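# Push the wheeled drawer pedestal fully under the desk

## Task

Move the rolling drawer pedestal until it sits completely beneath the desk, with no part of it protruding past the desk's front or either side. Its drawer fronts must point toward the room and run parallel to the desk's front edge. It must not be knocked over or left leaning, and it must stay there without the robot holding or pressing it.

## Robot and tools

ROBOT. A LinearBot: an omnidirectional wheeled base with a column about 1.75 m high. A carriage slides along the column (lift_m, 0 to 1 m) and carries two identical six-joint arms, left and right, each ending in a two-finger gripper. Arm bases are roughly 0.57 m + lift_m above the floor, and carriage parts hang about 0.15 m lower still. A hand reaches 0.78 m from its shoulder but only about 0.38 m downward from its arm base. A hand is about 0.16 m long and 0.1 m wide (0.14 m open). Parked arm joints 1-6 are 0, 0.05, 0.05, 1.45, 0, 0; with both parked the robot spans about 0.95 m by 0.7 m. The wheel motors are weak (2 N m), so a light push already ends a drive. Cameras: carriage_camera is fixed on the carriage, facing forward and tilted about 20 degrees down; left_wrist_camera and right_wrist_camera look out beyond the fingertips.

FRAMES. Base frame: origin on the floor below the base centre, x forward, y left, z up. left_hand and right_hand are the midpoint between that hand's finger pads, in the base frame; quat_wxyz rotates base axes into hand axes (hand z along the fingers, y the opening direction; a hand pointing straight up with joints 1, 5, 6 at 0 reads (1, 0, 0, 0)). Hand readings drift from truth, more at long reach. base_odometry is in the frame the base had at scene start; it counts wheel rotation, so slipping shows as travel. Heading is positive to the left, range -3.142 to 3.142.

execute_actions. Arguments: actions, a list holding one action or none (an empty list just reports state and images), and cameras, a list of camera names or "all" (omitted or null means all, [] means none; an unknown name rejects the call). An action may contain base, joints or both; their motions begin together.
- base: exactly one key, each a relative offset from where the base was in the latest reported state. translate_m: metres forward (negative is backward), -2 to 2. strafe_m: metres sideways, left positive, -2 to 2. rotate_rad: turn in place, counter-clockwise positive, -6.3 to 6.3.
- joints: a single object of absolute targets keyed by joint name, covering both arms and the lift. lift_m in metres, 0 to 1. For each arm (left_ or right_ prefix): joint1_rad -2.617 to 3.054, rotation about vertical, 0 straight ahead, positive to the left; joint2_rad 0 to 3.141, shoulder (0 upper arm pointing back level, 1.57 vertical, 3.14 forward level); joint3_rad 0 to 3.141, elbow (0 folded, 3.14 straight); joint4_rad -1.57 to 1.57, wrist pitch, positive tips the fingers up; joint5_rad -1.57 to 1.57, wrist yaw, positive swings the fingers to the right (opposite sense to joint1); joint6_rad -2.094 to 2.094, roll about the finger axis, positive clockwise seen from the forearm; gripper_m 0 to 0.093, pad gap in metres. Joints 1-3 move up to 1.8 rad/s, 4-6 up to 2.7 rad/s. One action lasts at most 15 s. A joint or base you omit may keep pushing toward an earlier target. Any out-of-range value or unknown key rejects the call with no motion.

RESULTS. base_status and joint_status report how each motion ended: done (for the base, wheels turned the full amount, even if slipping; a 1-2 mm move can fall short yet read done), off_target (stopped away from target, may still push), contact_stop or time_out (target dropped, holds in place), not_followed (a safety check blocked that arm's targets, shown with a "joint command not followed" line and a cause; the blocked targets may be retried with later actions), limit_stop_at_motor_heat. on_its_own lists uncommanded behaviour; "held at" is a held target, not the position. motor_effort gives percent of maximum per motor, positive toward larger joint values, peak in brackets; readings carry fixed bias and noise. drive_wheels is the busiest wheel (ignore sign); if it stays high at rest, the base is still pushing something. The pictures line names the cameras in image order. ARM HIT means an arm struck the robot. MOTOR HOT warns from 75 °C; OVER-TEMPERATURE FAULT means an arm was halted (90 °C) or went limp (100 °C). Once a call reports a stop, your further movement, wait and finished_scene calls in that same reply are skipped.

OTHER TOOLS. wait: seconds, 0 to 10, commands nothing. zoom_image: camera (one of the three names) and region [x0, y0, x1, y1] in pixels of that camera's latest full image, top-left origin, at most 504 by 504. read_manual: optional section, only "licences"; no motion. finished_scene: scene, the integer number of the scene being closed; irreversible, reports success. Ending a reply with no tool call ends the run.

CAUTIONS. Contact detection is late and can miss things; arms are not watched while turning. After a blocked drive, back off about 0.2 m along the path you came (or undo the turn), a second time if still pressed, then retry. The base can slip under a desk edge that the column then strikes; reversing into such an edge can topple the robot. Tipping is likeliest with the carriage high, arms outstretched, loads held, pulling, or abrupt stops; only images reveal a lean. Keep the arms from striking or pressing each other; if a command is blocked, first move only that arm clear, then the other in a later action. Arms have no contact stop and snap to targets once freed. Outstretched arms overheat quickly, even empty. Avoid knocking the pedestal over, hard shoves and slams. Before finishing, release and back the robot away so the pedestal rests under the desk on its own.

Each tool is called after "Emit:" by a JSON object that holds its "fn" and its "kwargs".

## Session

Emit:
{"fn": "execute_actions", "kwargs": {"actions": []}}

Scene clock: 0.00 s.
base_odometry: x=+0.000 y=+0.000 heading=+0.000 (m, m, rad; odometry frame)
base_status: not commanded
joint_positions: lift_m=+0.303 left_joint1_rad=+0.011 left_joint2_rad=+0.065 left_joint3_rad=+0.068 left_joint4_rad=+1.480 left_joint5_rad=+0.003 left_joint6_rad=-0.019 left_gripper_m=+0.095 right_joint1_rad=+0.000 right_joint2_rad=+0.062 right_joint3_rad=+0.038 right_joint4_rad=+1.469 right_joint5_rad=-0.035 right_joint6_rad=+0.010 right_gripper_m=+0.094
joint_status: not commanded
motor_effort: lift_m=+35 drive_wheels=+0 (%)
left_hand: x=+0.2999 y=+0.3440 z=+1.3041 quat_wxyz=(+0.999, +0.001, +0.044, -0.004) (m; base frame)
right_hand: x=+0.3105 y=-0.3382 z=+1.2956 quat_wxyz=(+0.998, -0.017, +0.063, +0.006) (m; base frame)
pictures: carriage_camera, left_wrist_camera, right_wrist_camera
Images, in order (width x height): carriage_camera 504x504, left_wrist_camera 504x504, right_wrist_camera 504x504.

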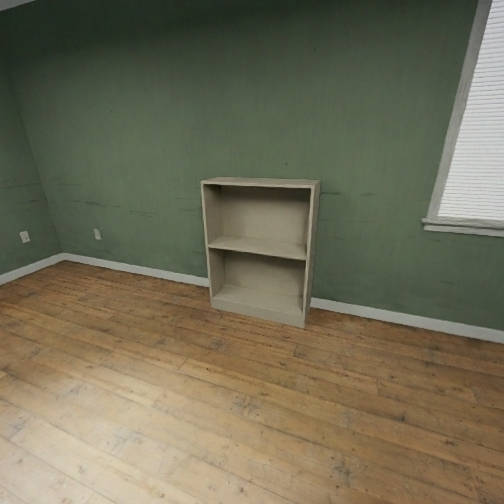

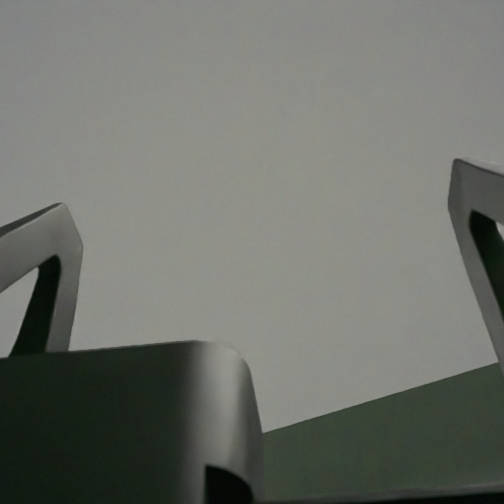

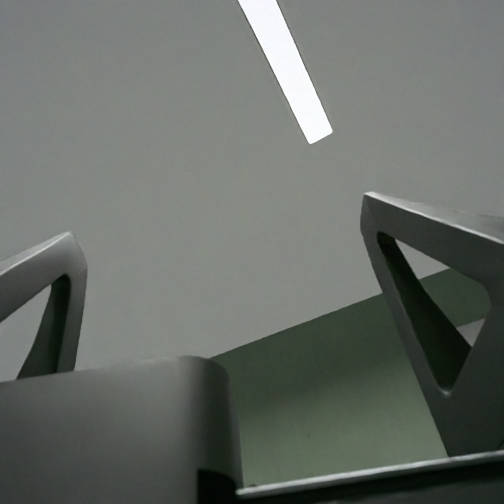

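Emit:
{"fn": "execute_actions", "kwargs": {"actions": [{"base":{"rotate_rad":-1.5}}], "cameras": ["carriage_camera"]}}

Emit:
{"fn": "execute_actions", "kwargs": {"actions": [{"base":{"rotate_rad":-1.5}}], "cameras": ["carriage_camera"]}}

Emit:
{"fn": "execute_actions", "kwargs": {"actions": [{"base":{"rotate_rad":-1.5}}], "cameras": ["carriage_camera"]}}

Scene clock: 10.10 s.
base_odometry: x=+0.000 y=+0.000 heading=-1.498 (m, m, rad; odometry frame)
base_status: done
joint_positions: lift_m=+0.303 left_joint1_rad=+0.011 left_joint2_rad=+0.065 left_joint3_rad=+0.068 left_joint4_rad=+1.479 left_joint5_rad=+0.003 left_joint6_rad=-0.019 left_gripper_m=+0.095 right_joint1_rad=+0.000 right_joint2_rad=+0.062 right_joint3_rad=+0.038 right_joint4_rad=+1.469 right_joint5_rad=-0.035 right_joint6_rad=+0.010 right_gripper_m=+0.094
joint_status: not commanded
motor_effort: lift_m=+35(34) drive_wheels=+15(37) (%)
left_hand: x=+0.3003 y=+0.3440 z=+1.3041 quat_wxyz=(+0.999, +0.001, +0.045, -0.004) (m; base frame)
right_hand: x=+0.3106 y=-0.3382 z=+1.2956 quat_wxyz=(+0.998, -0.017, +0.063, +0.006) (m; base frame)
pictures: carriage_camera
Images, in order (width x height): carriage_camera 504x504.

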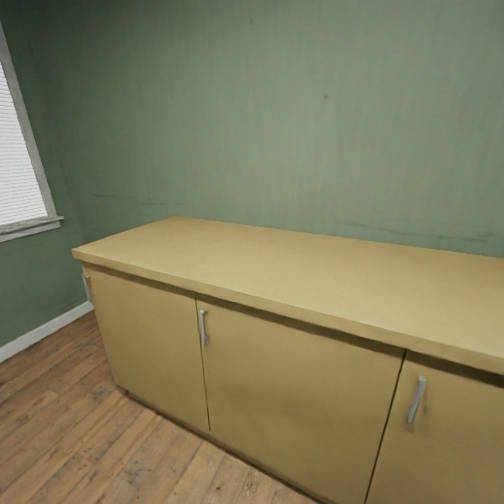

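Scene clock: 13.13 s.
base_odometry: x=+0.000 y=+0.000 heading=-2.996 (m, m, rad; odometry frame)
base_status: done
joint_positions: lift_m=+0.303 left_joint1_rad=+0.011 left_joint2_rad=+0.065 left_joint3_rad=+0.068 left_joint4_rad=+1.478 left_joint5_rad=+0.003 left_joint6_rad=-0.019 left_gripper_m=+0.095 right_joint1_rad=+0.000 right_joint2_rad=+0.062 right_joint3_rad=+0.038 right_joint4_rad=+1.468 right_joint5_rad=-0.035 right_joint6_rad=+0.010 right_gripper_m=+0.094
joint_status: not commanded
motor_effort: lift_m=+35(35) drive_wheels=+16(39) (%)
left_hand: x=+0.3005 y=+0.3440 z=+1.3041 quat_wxyz=(+0.999, +0.001, +0.045, -0.004) (m; base frame)
right_hand: x=+0.3108 y=-0.3382 z=+1.2955 quat_wxyz=(+0.998, -0.017, +0.063, +0.006) (m; base frame)
pictures: carriage_camera
Images, in order (width x height): carriage_camera 504x504.

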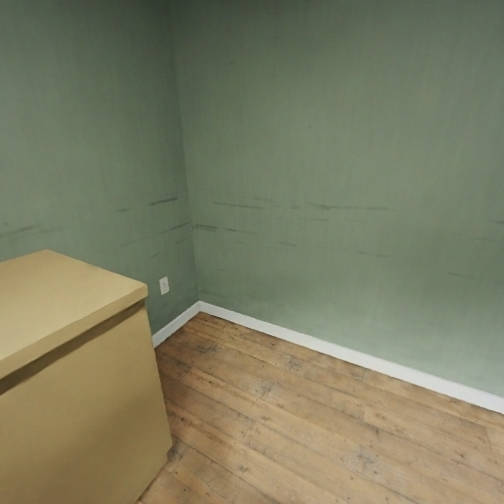

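Scene clock: 16.17 s.
base_odometry: x=+0.000 y=+0.000 heading=+1.789 (m, m, rad; odometry frame)
base_status: done
joint_positions: lift_m=+0.303 left_joint1_rad=+0.011 left_joint2_rad=+0.065 left_joint3_rad=+0.068 left_joint4_rad=+1.478 left_joint5_rad=+0.003 left_joint6_rad=-0.019 left_gripper_m=+0.095 right_joint1_rad=+0.000 right_joint2_rad=+0.062 right_joint3_rad=+0.038 right_joint4_rad=+1.468 right_joint5_rad=-0.035 right_joint6_rad=+0.010 right_gripper_m=+0.094
joint_status: not commanded
motor_effort: lift_m=+35(35) drive_wheels=+17(39) (%)
left_hand: x=+0.3006 y=+0.3440 z=+1.3041 quat_wxyz=(+0.999, +0.001, +0.045, -0.004) (m; base frame)
right_hand: x=+0.3109 y=-0.3382 z=+1.2955 quat_wxyz=(+0.998, -0.017, +0.064, +0.006) (m; base frame)
pictures: carriage_camera
Images, in order (width x height): carriage_camera 504x504.

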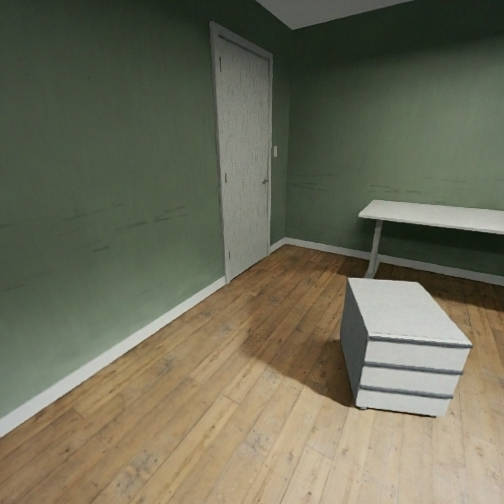

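Emit:
{"fn": "execute_actions", "kwargs": {"actions": [{"base":{"rotate_rad":-0.5}}], "cameras": ["carriage_camera"]}}

Scene clock: 20.80 s.
base_odometry: x=+0.000 y=+0.000 heading=+1.291 (m, m, rad; odometry frame)
base_status: done
joint_positions: lift_m=+0.303 left_joint1_rad=+0.011 left_joint2_rad=+0.065 left_joint3_rad=+0.068 left_joint4_rad=+1.479 left_joint5_rad=+0.003 left_joint6_rad=-0.019 left_gripper_m=+0.095 right_joint1_rad=+0.000 right_joint2_rad=+0.062 right_joint3_rad=+0.038 right_joint4_rad=+1.467 right_joint5_rad=-0.035 right_joint6_rad=+0.010 right_gripper_m=+0.094
joint_status: not commanded
motor_effort: lift_m=+35(35) drive_wheels=+17(37) (%)
left_hand: x=+0.3003 y=+0.3440 z=+1.3041 quat_wxyz=(+0.999, +0.001, +0.045, -0.004) (m; base frame)
right_hand: x=+0.3110 y=-0.3382 z=+1.2955 quat_wxyz=(+0.998, -0.017, +0.064, +0.006) (m; base frame)
pictures: carriage_camera
Images, in order (width x height): carriage_camera 504x504.

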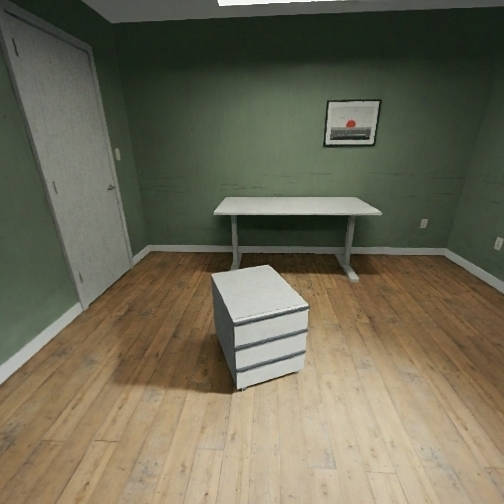

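Emit:
{"fn": "zoom_image", "kwargs": {"camera": "carriage_camera", "region": [130, 180, 470, 400]}}

Region (130, 180, 470, 400) of carriage_camera's 504x504 image, scaled by 1.482, with more detail than that image has; it fills the top 326 rows of this view, and the rest is white.

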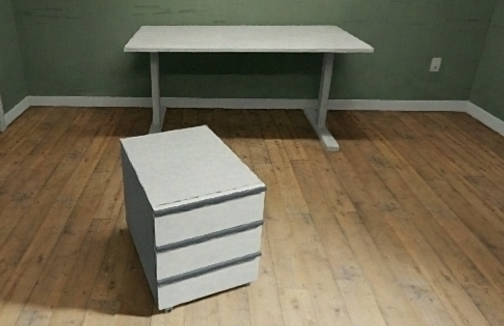

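Emit:
{"fn": "execute_actions", "kwargs": {"actions": [{"base":{"rotate_rad":-0.3},"joints":{"lift_m":0.42}}], "cameras": []}}

Emit:
{"fn": "execute_actions", "kwargs": {"actions": [{"base":{"strafe_m":0.33}}], "cameras": []}}

Emit:
{"fn": "execute_actions", "kwargs": {"actions": [{"base":{"translate_m":0.8}}], "cameras": ["carriage_camera"]}}

Scene clock: 101.10 s.
base_odometry: x=+0.000 y=+0.000 heading=+0.992 (m, m, rad; odometry frame)
base_status: done
joint_positions: lift_m=+0.420 left_joint1_rad=+0.011 left_joint2_rad=+0.065 left_joint3_rad=+0.068 left_joint4_rad=+1.480 left_joint5_rad=+0.003 left_joint6_rad=-0.019 left_gripper_m=+0.095 right_joint1_rad=+0.000 right_joint2_rad=+0.062 right_joint3_rad=+0.038 right_joint4_rad=+1.467 right_joint5_rad=-0.035 right_joint6_rad=+0.010 right_gripper_m=+0.094
joint_status: all done
motor_effort: lift_m=+39(50) drive_wheels=+17(39) (%)
left_hand: x=+0.3001 y=+0.3440 z=+1.4209 quat_wxyz=(+0.999, +0.001, +0.044, -0.004) (m; base frame)
right_hand: x=+0.3111 y=-0.3382 z=+1.4123 quat_wxyz=(+0.998, -0.017, +0.064, +0.006) (m; base frame)
pictures: none
No camera images: the call's "cameras" was empty. Leave "cameras" out to get every camera's image.

Scene clock: 103.80 s.
base_odometry: x=-0.276 y=+0.181 heading=+0.991 (m, m, rad; odometry frame)
base_status: done
joint_positions: lift_m=+0.420 left_joint1_rad=+0.011 left_joint2_rad=+0.065 left_joint3_rad=+0.068 left_joint4_rad=+1.480 left_joint5_rad=+0.003 left_joint6_rad=-0.019 left_gripper_m=+0.095 right_joint1_rad=+0.000 right_joint2_rad=+0.062 right_joint3_rad=+0.038 right_joint4_rad=+1.467 right_joint5_rad=-0.035 right_joint6_rad=+0.010 right_gripper_m=+0.094
joint_status: not commanded
motor_effort: lift_m=+39(39) drive_wheels=-11(33) (%)
left_hand: x=+0.2999 y=+0.3440 z=+1.4209 quat_wxyz=(+0.999, +0.001, +0.044, -0.004) (m; base frame)
right_hand: x=+0.3110 y=-0.3382 z=+1.4123 quat_wxyz=(+0.998, -0.017, +0.064, +0.006) (m; base frame)
pictures: none
No camera images: the call's "cameras" was empty. Leave "cameras" out to get every camera's image.

Scene clock: 107.67 s.
base_odometry: x=+0.161 y=+0.851 heading=+0.992 (m, m, rad; odometry frame)
base_status: done
joint_positions: lift_m=+0.420 left_joint1_rad=+0.011 left_joint2_rad=+0.065 left_joint3_rad=+0.068 left_joint4_rad=+1.480 left_joint5_rad=+0.003 left_joint6_rad=-0.019 left_gripper_m=+0.095 right_joint1_rad=+0.000 right_joint2_rad=+0.062 right_joint3_rad=+0.038 right_joint4_rad=+1.469 right_joint5_rad=-0.035 right_joint6_rad=+0.010 right_gripper_m=+0.094
joint_status: not commanded
motor_effort: lift_m=+39(39) drive_wheels=-10(32) (%)
left_hand: x=+0.3000 y=+0.3440 z=+1.4209 quat_wxyz=(+0.999, +0.001, +0.044, -0.004) (m; base frame)
right_hand: x=+0.3105 y=-0.3382 z=+1.4123 quat_wxyz=(+0.998, -0.017, +0.063, +0.006) (m; base frame)
pictures: carriage_camera
camera_calibration (this result's frames):
carriage_camera: T_world_to_cam=[[-0.0417758, -0.998515, -0.034977, 0.0572198], [-0.367112, 0.0478992, -0.928943, 1.38015], [0.929238, -0.0259669, -0.368567, 0.332372], [0, 0, 0, 1]] pos_world=[0.200207, -0.000342652, 1.40658]
Images, in order (width x height): carriage_camera 504x504.

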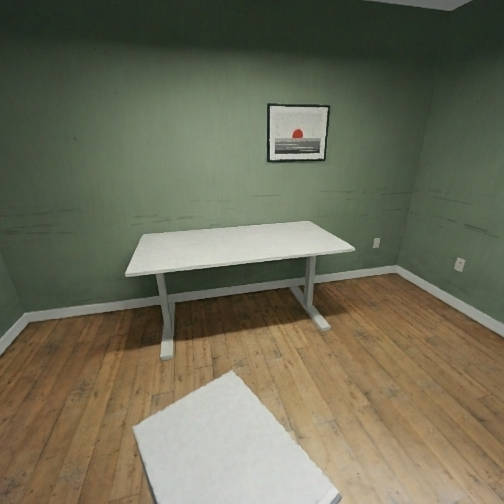

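Approach gently with short moves.

Emit:
{"fn": "execute_actions", "kwargs": {"actions": [{"base":{"translate_m":0.15}}], "cameras": ["carriage_camera"]}}

Emit:
{"fn": "execute_actions", "kwargs": {"actions": [{"base":{"translate_m":0.2}}], "cameras": ["carriage_camera"]}}

Scene clock: 112.83 s.
base_odometry: x=+0.243 y=+0.977 heading=+0.993 (m, m, rad; odometry frame)
base_status: done
joint_positions: lift_m=+0.420 left_joint1_rad=+0.011 left_joint2_rad=+0.065 left_joint3_rad=+0.068 left_joint4_rad=+1.477 left_joint5_rad=+0.003 left_joint6_rad=-0.019 left_gripper_m=+0.095 right_joint1_rad=+0.000 right_joint2_rad=+0.062 right_joint3_rad=+0.038 right_joint4_rad=+1.466 right_joint5_rad=-0.035 right_joint6_rad=+0.010 right_gripper_m=+0.094
joint_status: not commanded
motor_effort: lift_m=+38(39) drive_wheels=+6(42) (%)
left_hand: x=+0.3007 y=+0.3440 z=+1.4209 quat_wxyz=(+0.999, +0.001, +0.046, -0.004) (m; base frame)
right_hand: x=+0.3112 y=-0.3382 z=+1.4123 quat_wxyz=(+0.998, -0.017, +0.064, +0.006) (m; base frame)
pictures: carriage_camera
camera_calibration (this result's frames):
carriage_camera: T_world_to_cam=[[-0.0417758, -0.998515, -0.034977, 0.0572209], [-0.367112, 0.0478992, -0.928943, 1.38018], [0.929238, -0.0259669, -0.368567, 0.332383], [0, 0, 0, 1]] pos_world=[0.200207, -0.000342652, 1.40661]
Images, in order (width x height): carriage_camera 504x504.

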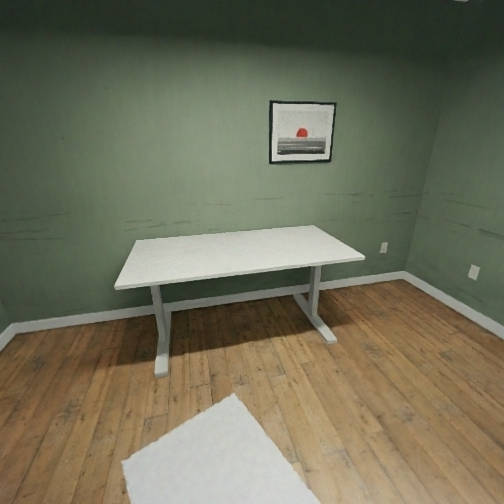

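Scene clock: 114.90 s.
base_odometry: x=+0.352 y=+1.144 heading=+0.994 (m, m, rad; odometry frame)
base_status: done
joint_positions: lift_m=+0.420 left_joint1_rad=+0.011 left_joint2_rad=+0.065 left_joint3_rad=+0.068 left_joint4_rad=+1.479 left_joint5_rad=+0.003 left_joint6_rad=-0.019 left_gripper_m=+0.095 right_joint1_rad=+0.000 right_joint2_rad=+0.062 right_joint3_rad=+0.038 right_joint4_rad=+1.467 right_joint5_rad=-0.035 right_joint6_rad=+0.010 right_gripper_m=+0.094
joint_status: not commanded
motor_effort: lift_m=+39(38) drive_wheels=+7(50) (%)
left_hand: x=+0.3003 y=+0.3440 z=+1.4209 quat_wxyz=(+0.999, +0.001, +0.045, -0.004) (m; base frame)
right_hand: x=+0.3110 y=-0.3382 z=+1.4123 quat_wxyz=(+0.998, -0.017, +0.064, +0.006) (m; base frame)
pictures: carriage_camera
camera_calibration (this result's frames):
carriage_camera: T_world_to_cam=[[-0.0417758, -0.998515, -0.034977, 0.0572209], [-0.367112, 0.0478992, -0.928943, 1.38018], [0.929238, -0.0259669, -0.368567, 0.332383], [0, 0, 0, 1]] pos_world=[0.200207, -0.000342652, 1.40661]
Images, in order (width x height): carriage_camera 504x504.

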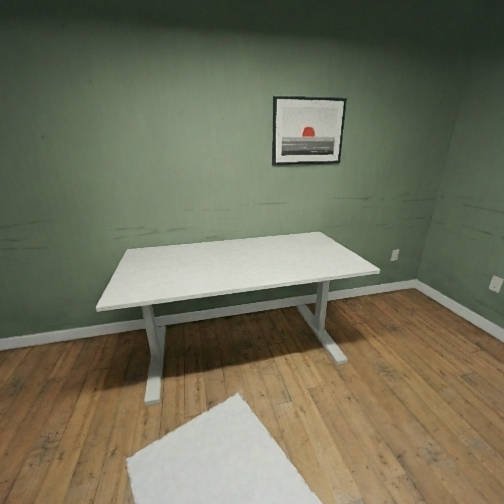

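Emit:
{"fn": "execute_actions", "kwargs": {"actions": [{"base":{"translate_m":0.3}}], "cameras": ["carriage_camera"]}}

Scene clock: 121.33 s.
base_odometry: x=+0.515 y=+1.396 heading=+0.995 (m, m, rad; odometry frame)
base_status: done
joint_positions: lift_m=+0.420 left_joint1_rad=+0.011 left_joint2_rad=+0.065 left_joint3_rad=+0.068 left_joint4_rad=+1.480 left_joint5_rad=+0.003 left_joint6_rad=-0.019 left_gripper_m=+0.095 right_joint1_rad=+0.000 right_joint2_rad=+0.062 right_joint3_rad=+0.038 right_joint4_rad=+1.468 right_joint5_rad=-0.035 right_joint6_rad=+0.010 right_gripper_m=+0.094
joint_status: not commanded
motor_effort: lift_m=+39(39) drive_wheels=+8(52) (%)
left_hand: x=+0.3000 y=+0.3440 z=+1.4209 quat_wxyz=(+0.999, +0.001, +0.044, -0.004) (m; base frame)
right_hand: x=+0.3108 y=-0.3382 z=+1.4123 quat_wxyz=(+0.998, -0.017, +0.063, +0.006) (m; base frame)
pictures: carriage_camera
camera_calibration (this result's frames):
carriage_camera: T_world_to_cam=[[-0.0417758, -0.998515, -0.034977, 0.0572209], [-0.367112, 0.0478992, -0.928943, 1.38018], [0.929238, -0.0259669, -0.368567, 0.332383], [0, 0, 0, 1]] pos_world=[0.200207, -0.000342652, 1.40661]
Images, in order (width x height): carriage_camera 504x504.

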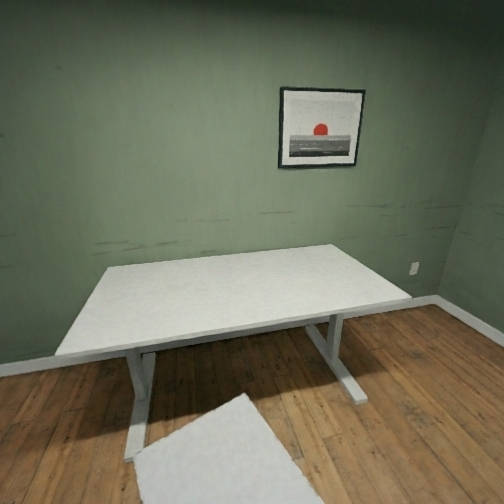

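Emit:
{"fn": "execute_actions", "kwargs": {"actions": [{"base":{"translate_m":-0.15}}], "cameras": []}}

Emit:
{"fn": "execute_actions", "kwargs": {"actions": [{"base":{"rotate_rad":0.25}}], "cameras": []}}

Emit:
{"fn": "execute_actions", "kwargs": {"actions": [{"base":{"strafe_m":-0.18}}], "cameras": ["carriage_camera"]}}

Emit:
{"fn": "execute_actions", "kwargs": {"actions": [{"base":{"translate_m":0.35}}], "cameras": ["carriage_camera"]}}

Scene clock: 137.77 s.
base_odometry: x=+0.433 y=+1.270 heading=+0.995 (m, m, rad; odometry frame)
base_status: done
joint_positions: lift_m=+0.420 left_joint1_rad=+0.011 left_joint2_rad=+0.065 left_joint3_rad=+0.068 left_joint4_rad=+1.481 left_joint5_rad=+0.003 left_joint6_rad=-0.019 left_gripper_m=+0.095 right_joint1_rad=+0.000 right_joint2_rad=+0.062 right_joint3_rad=+0.038 right_joint4_rad=+1.469 right_joint5_rad=-0.035 right_joint6_rad=+0.010 right_gripper_m=+0.094
joint_status: not commanded
motor_effort: lift_m=+39(38) drive_wheels=-8(35) (%)
left_hand: x=+0.2997 y=+0.3440 z=+1.4209 quat_wxyz=(+0.999, +0.001, +0.044, -0.004) (m; base frame)
right_hand: x=+0.3105 y=-0.3382 z=+1.4124 quat_wxyz=(+0.998, -0.017, +0.063, +0.006) (m; base frame)
pictures: none
No camera images: the call's "cameras" was empty. Leave "cameras" out to get every camera's image.

Scene clock: 139.17 s.
base_odometry: x=+0.433 y=+1.270 heading=+1.245 (m, m, rad; odometry frame)
base_status: done
joint_positions: lift_m=+0.420 left_joint1_rad=+0.011 left_joint2_rad=+0.065 left_joint3_rad=+0.068 left_joint4_rad=+1.481 left_joint5_rad=+0.003 left_joint6_rad=-0.019 left_gripper_m=+0.095 right_joint1_rad=+0.000 right_joint2_rad=+0.062 right_joint3_rad=+0.038 right_joint4_rad=+1.469 right_joint5_rad=-0.035 right_joint6_rad=+0.010 right_gripper_m=+0.094
joint_status: not commanded
motor_effort: lift_m=+38(39) drive_wheels=-13(21) (%)
left_hand: x=+0.2998 y=+0.3440 z=+1.4209 quat_wxyz=(+0.999, +0.001, +0.044, -0.004) (m; base frame)
right_hand: x=+0.3106 y=-0.3382 z=+1.4124 quat_wxyz=(+0.998, -0.017, +0.063, +0.006) (m; base frame)
pictures: none
No camera images: the call's "cameras" was empty. Leave "cameras" out to get every camera's image.

Scene clock: 141.27 s.
base_odometry: x=+0.603 y=+1.213 heading=+1.246 (m, m, rad; odometry frame)
base_status: done
joint_positions: lift_m=+0.420 left_joint1_rad=+0.011 left_joint2_rad=+0.065 left_joint3_rad=+0.068 left_joint4_rad=+1.481 left_joint5_rad=+0.003 left_joint6_rad=-0.019 left_gripper_m=+0.095 right_joint1_rad=+0.000 right_joint2_rad=+0.062 right_joint3_rad=+0.038 right_joint4_rad=+1.469 right_joint5_rad=-0.035 right_joint6_rad=+0.010 right_gripper_m=+0.094
joint_status: not commanded
motor_effort: lift_m=+39(39) drive_wheels=-7(30) (%)
left_hand: x=+0.2998 y=+0.3440 z=+1.4209 quat_wxyz=(+0.999, +0.001, +0.044, -0.004) (m; base frame)
right_hand: x=+0.3106 y=-0.3382 z=+1.4124 quat_wxyz=(+0.998, -0.017, +0.063, +0.006) (m; base frame)
pictures: carriage_camera
camera_calibration (this result's frames):
carriage_camera: T_world_to_cam=[[-0.0417758, -0.998515, -0.034977, 0.0572209], [-0.367112, 0.0478992, -0.928943, 1.38018], [0.929238, -0.0259669, -0.368567, 0.332383], [0, 0, 0, 1]] pos_world=[0.200207, -0.000342652, 1.40661]
Images, in order (width x height): carriage_camera 504x504.

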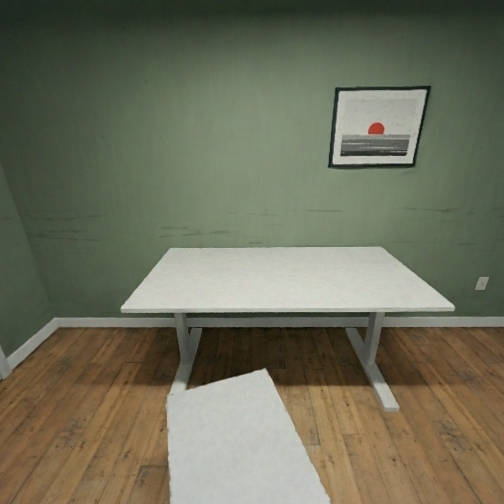

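Scene clock: 143.93 s.
base_odometry: x=+0.715 y=+1.544 heading=+1.245 (m, m, rad; odometry frame)
base_status: done
joint_positions: lift_m=+0.420 left_joint1_rad=+0.011 left_joint2_rad=+0.065 left_joint3_rad=+0.070 left_joint4_rad=+1.478 left_joint5_rad=+0.003 left_joint6_rad=-0.019 left_gripper_m=+0.095 right_joint1_rad=+0.000 right_joint2_rad=+0.063 right_joint3_rad=+0.038 right_joint4_rad=+1.467 right_joint5_rad=-0.035 right_joint6_rad=+0.010 right_gripper_m=+0.094
joint_status: not commanded
motor_effort: lift_m=+37(38) drive_wheels=+5(81) (%)
left_hand: x=+0.2999 y=+0.3440 z=+1.4215 quat_wxyz=(+0.999, +0.001, +0.044, -0.004) (m; base frame)
right_hand: x=+0.3115 y=-0.3382 z=+1.4125 quat_wxyz=(+0.998, -0.017, +0.065, +0.006) (m; base frame)
pictures: carriage_camera
camera_calibration (this result's frames):
carriage_camera: T_world_to_cam=[[-0.0417758, -0.998515, -0.034977, 0.057224], [-0.367112, 0.0478992, -0.928943, 1.38026], [0.929238, -0.0259669, -0.368567, 0.332416], [0, 0, 0, 1]] pos_world=[0.200207, -0.000342652, 1.4067]
Images, in order (width x height): carriage_camera 504x504.

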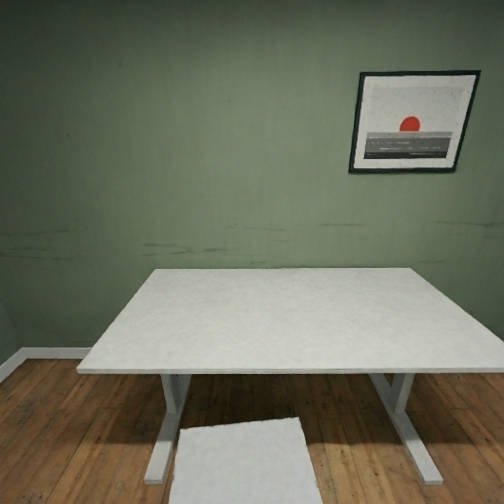

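Emit:
{"fn": "execute_actions", "kwargs": {"actions": [{"base":{"rotate_rad":-0.08}}], "cameras": []}}

Emit:
{"fn": "execute_actions", "kwargs": {"actions": [{"base":{"translate_m":0.25}}], "cameras": ["carriage_camera"]}}

Scene clock: 164.77 s.
base_odometry: x=+0.715 y=+1.544 heading=+1.167 (m, m, rad; odometry frame)
base_status: done
joint_positions: lift_m=+0.420 left_joint1_rad=+0.011 left_joint2_rad=+0.065 left_joint3_rad=+0.070 left_joint4_rad=+1.479 left_joint5_rad=+0.003 left_joint6_rad=-0.019 left_gripper_m=+0.095 right_joint1_rad=+0.000 right_joint2_rad=+0.063 right_joint3_rad=+0.038 right_joint4_rad=+1.467 right_joint5_rad=-0.035 right_joint6_rad=+0.010 right_gripper_m=+0.094
joint_status: not commanded
motor_effort: lift_m=+37(37) drive_wheels=+15(35) (%)
left_hand: x=+0.2995 y=+0.3440 z=+1.4215 quat_wxyz=(+0.999, +0.001, +0.043, -0.004) (m; base frame)
right_hand: x=+0.3115 y=-0.3382 z=+1.4125 quat_wxyz=(+0.998, -0.017, +0.065, +0.006) (m; base frame)
pictures: none
No camera images: the call's "cameras" was empty. Leave "cameras" out to get every camera's image.

Scene clock: 167.07 s.
base_odometry: x=+0.814 y=+1.774 heading=+1.166 (m, m, rad; odometry frame)
base_status: done
joint_positions: lift_m=+0.420 left_joint1_rad=+0.011 left_joint2_rad=+0.065 left_joint3_rad=+0.070 left_joint4_rad=+1.480 left_joint5_rad=+0.003 left_joint6_rad=-0.019 left_gripper_m=+0.095 right_joint1_rad=+0.000 right_joint2_rad=+0.063 right_joint3_rad=+0.038 right_joint4_rad=+1.468 right_joint5_rad=-0.035 right_joint6_rad=+0.010 right_gripper_m=+0.094
joint_status: not commanded
motor_effort: lift_m=+37(37) drive_wheels=+9(62) (%)
left_hand: x=+0.2994 y=+0.3440 z=+1.4215 quat_wxyz=(+0.999, +0.001, +0.043, -0.004) (m; base frame)
right_hand: x=+0.3114 y=-0.3382 z=+1.4125 quat_wxyz=(+0.998, -0.017, +0.064, +0.006) (m; base frame)
pictures: carriage_camera
camera_calibration (this result's frames):
carriage_camera: T_world_to_cam=[[-0.0417758, -0.998515, -0.034977, 0.057224], [-0.367112, 0.0478992, -0.928943, 1.38026], [0.929238, -0.0259669, -0.368567, 0.332416], [0, 0, 0, 1]] pos_world=[0.200207, -0.000342652, 1.4067]
Images, in order (width x height): carriage_camera 504x504.

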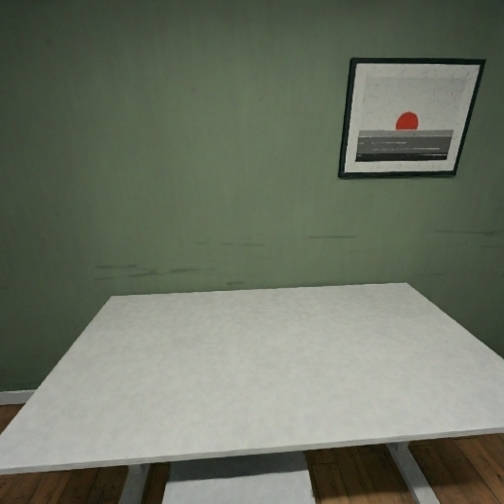

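Emit:
{"fn": "execute_actions", "kwargs": {"actions": [{"base":{"translate_m":0.39}}], "cameras": []}}

Emit:
{"fn": "execute_actions", "kwargs": {"actions": [{"base":{"translate_m":-0.9},"joints":{"lift_m":0.1}}], "cameras": ["carriage_camera"]}}

Scene clock: 180.73 s.
base_odometry: x=+0.969 y=+2.132 heading=+1.164 (m, m, rad; odometry frame)
base_status: done
joint_positions: lift_m=+0.420 left_joint1_rad=+0.011 left_joint2_rad=+0.065 left_joint3_rad=+0.070 left_joint4_rad=+1.479 left_joint5_rad=+0.003 left_joint6_rad=-0.019 left_gripper_m=+0.095 right_joint1_rad=+0.000 right_joint2_rad=+0.063 right_joint3_rad=+0.038 right_joint4_rad=+1.469 right_joint5_rad=-0.035 right_joint6_rad=+0.010 right_gripper_m=+0.094
joint_status: not commanded
motor_effort: lift_m=+37(37) drive_wheels=+9(55) (%)
left_hand: x=+0.2995 y=+0.3440 z=+1.4215 quat_wxyz=(+0.999, +0.001, +0.043, -0.004) (m; base frame)
right_hand: x=+0.3111 y=-0.3382 z=+1.4125 quat_wxyz=(+0.998, -0.017, +0.064, +0.006) (m; base frame)
pictures: none
No camera images: the call's "cameras" was empty. Leave "cameras" out to get every camera's image.

Scene clock: 184.93 s.
base_odometry: x=+0.611 y=+1.305 heading=+1.163 (m, m, rad; odometry frame)
base_status: done
joint_positions: lift_m=+0.263 left_joint1_rad=+0.011 left_joint2_rad=+0.062 left_joint3_rad=+0.059 left_joint4_rad=+1.479 left_joint5_rad=+0.003 left_joint6_rad=-0.019 left_gripper_m=+0.095 right_joint1_rad=+0.000 right_joint2_rad=+0.058 right_joint3_rad=+0.028 right_joint4_rad=+1.468 right_joint5_rad=-0.034 right_joint6_rad=+0.010 right_gripper_m=+0.094
joint_status: lift_m contact_stop (moved -0.157 of -0.320)
on_its_own: lift_m is held at +0.263, not at your +0.100, since a contact_stop
motor_effort: lift_m=+34(38) drive_wheels=-11(68) (%)
left_hand: x=+0.3019 y=+0.3440 z=+1.2614 quat_wxyz=(+0.999, +0.001, +0.047, -0.004) (m; base frame)
right_hand: x=+0.3123 y=-0.3383 z=+1.2527 quat_wxyz=(+0.998, -0.017, +0.066, +0.006) (m; base frame)
pictures: carriage_camera
camera_calibration (this result's frames):
carriage_camera: T_world_to_cam=[[-0.0417758, -0.998515, -0.034977, 0.0517269], [-0.367112, 0.0478992, -0.928943, 1.23427], [0.929238, -0.0259669, -0.368567, 0.274491], [0, 0, 0, 1]] pos_world=[0.200207, -0.000342652, 1.24954]
Images, in order (width x height): carriage_camera 504x504.

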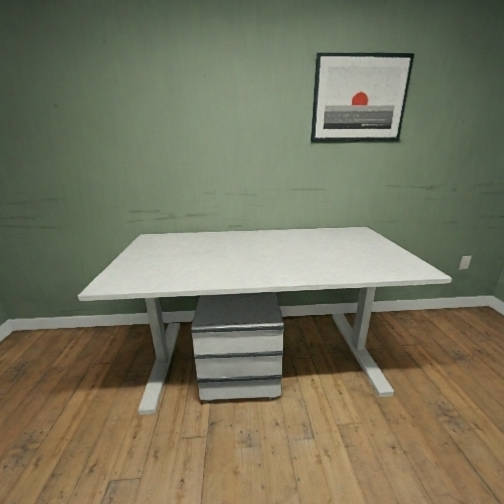

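Emit:
{"fn": "finished_scene", "kwargs": {"scene": 1}}

The scene is finished: the task was done.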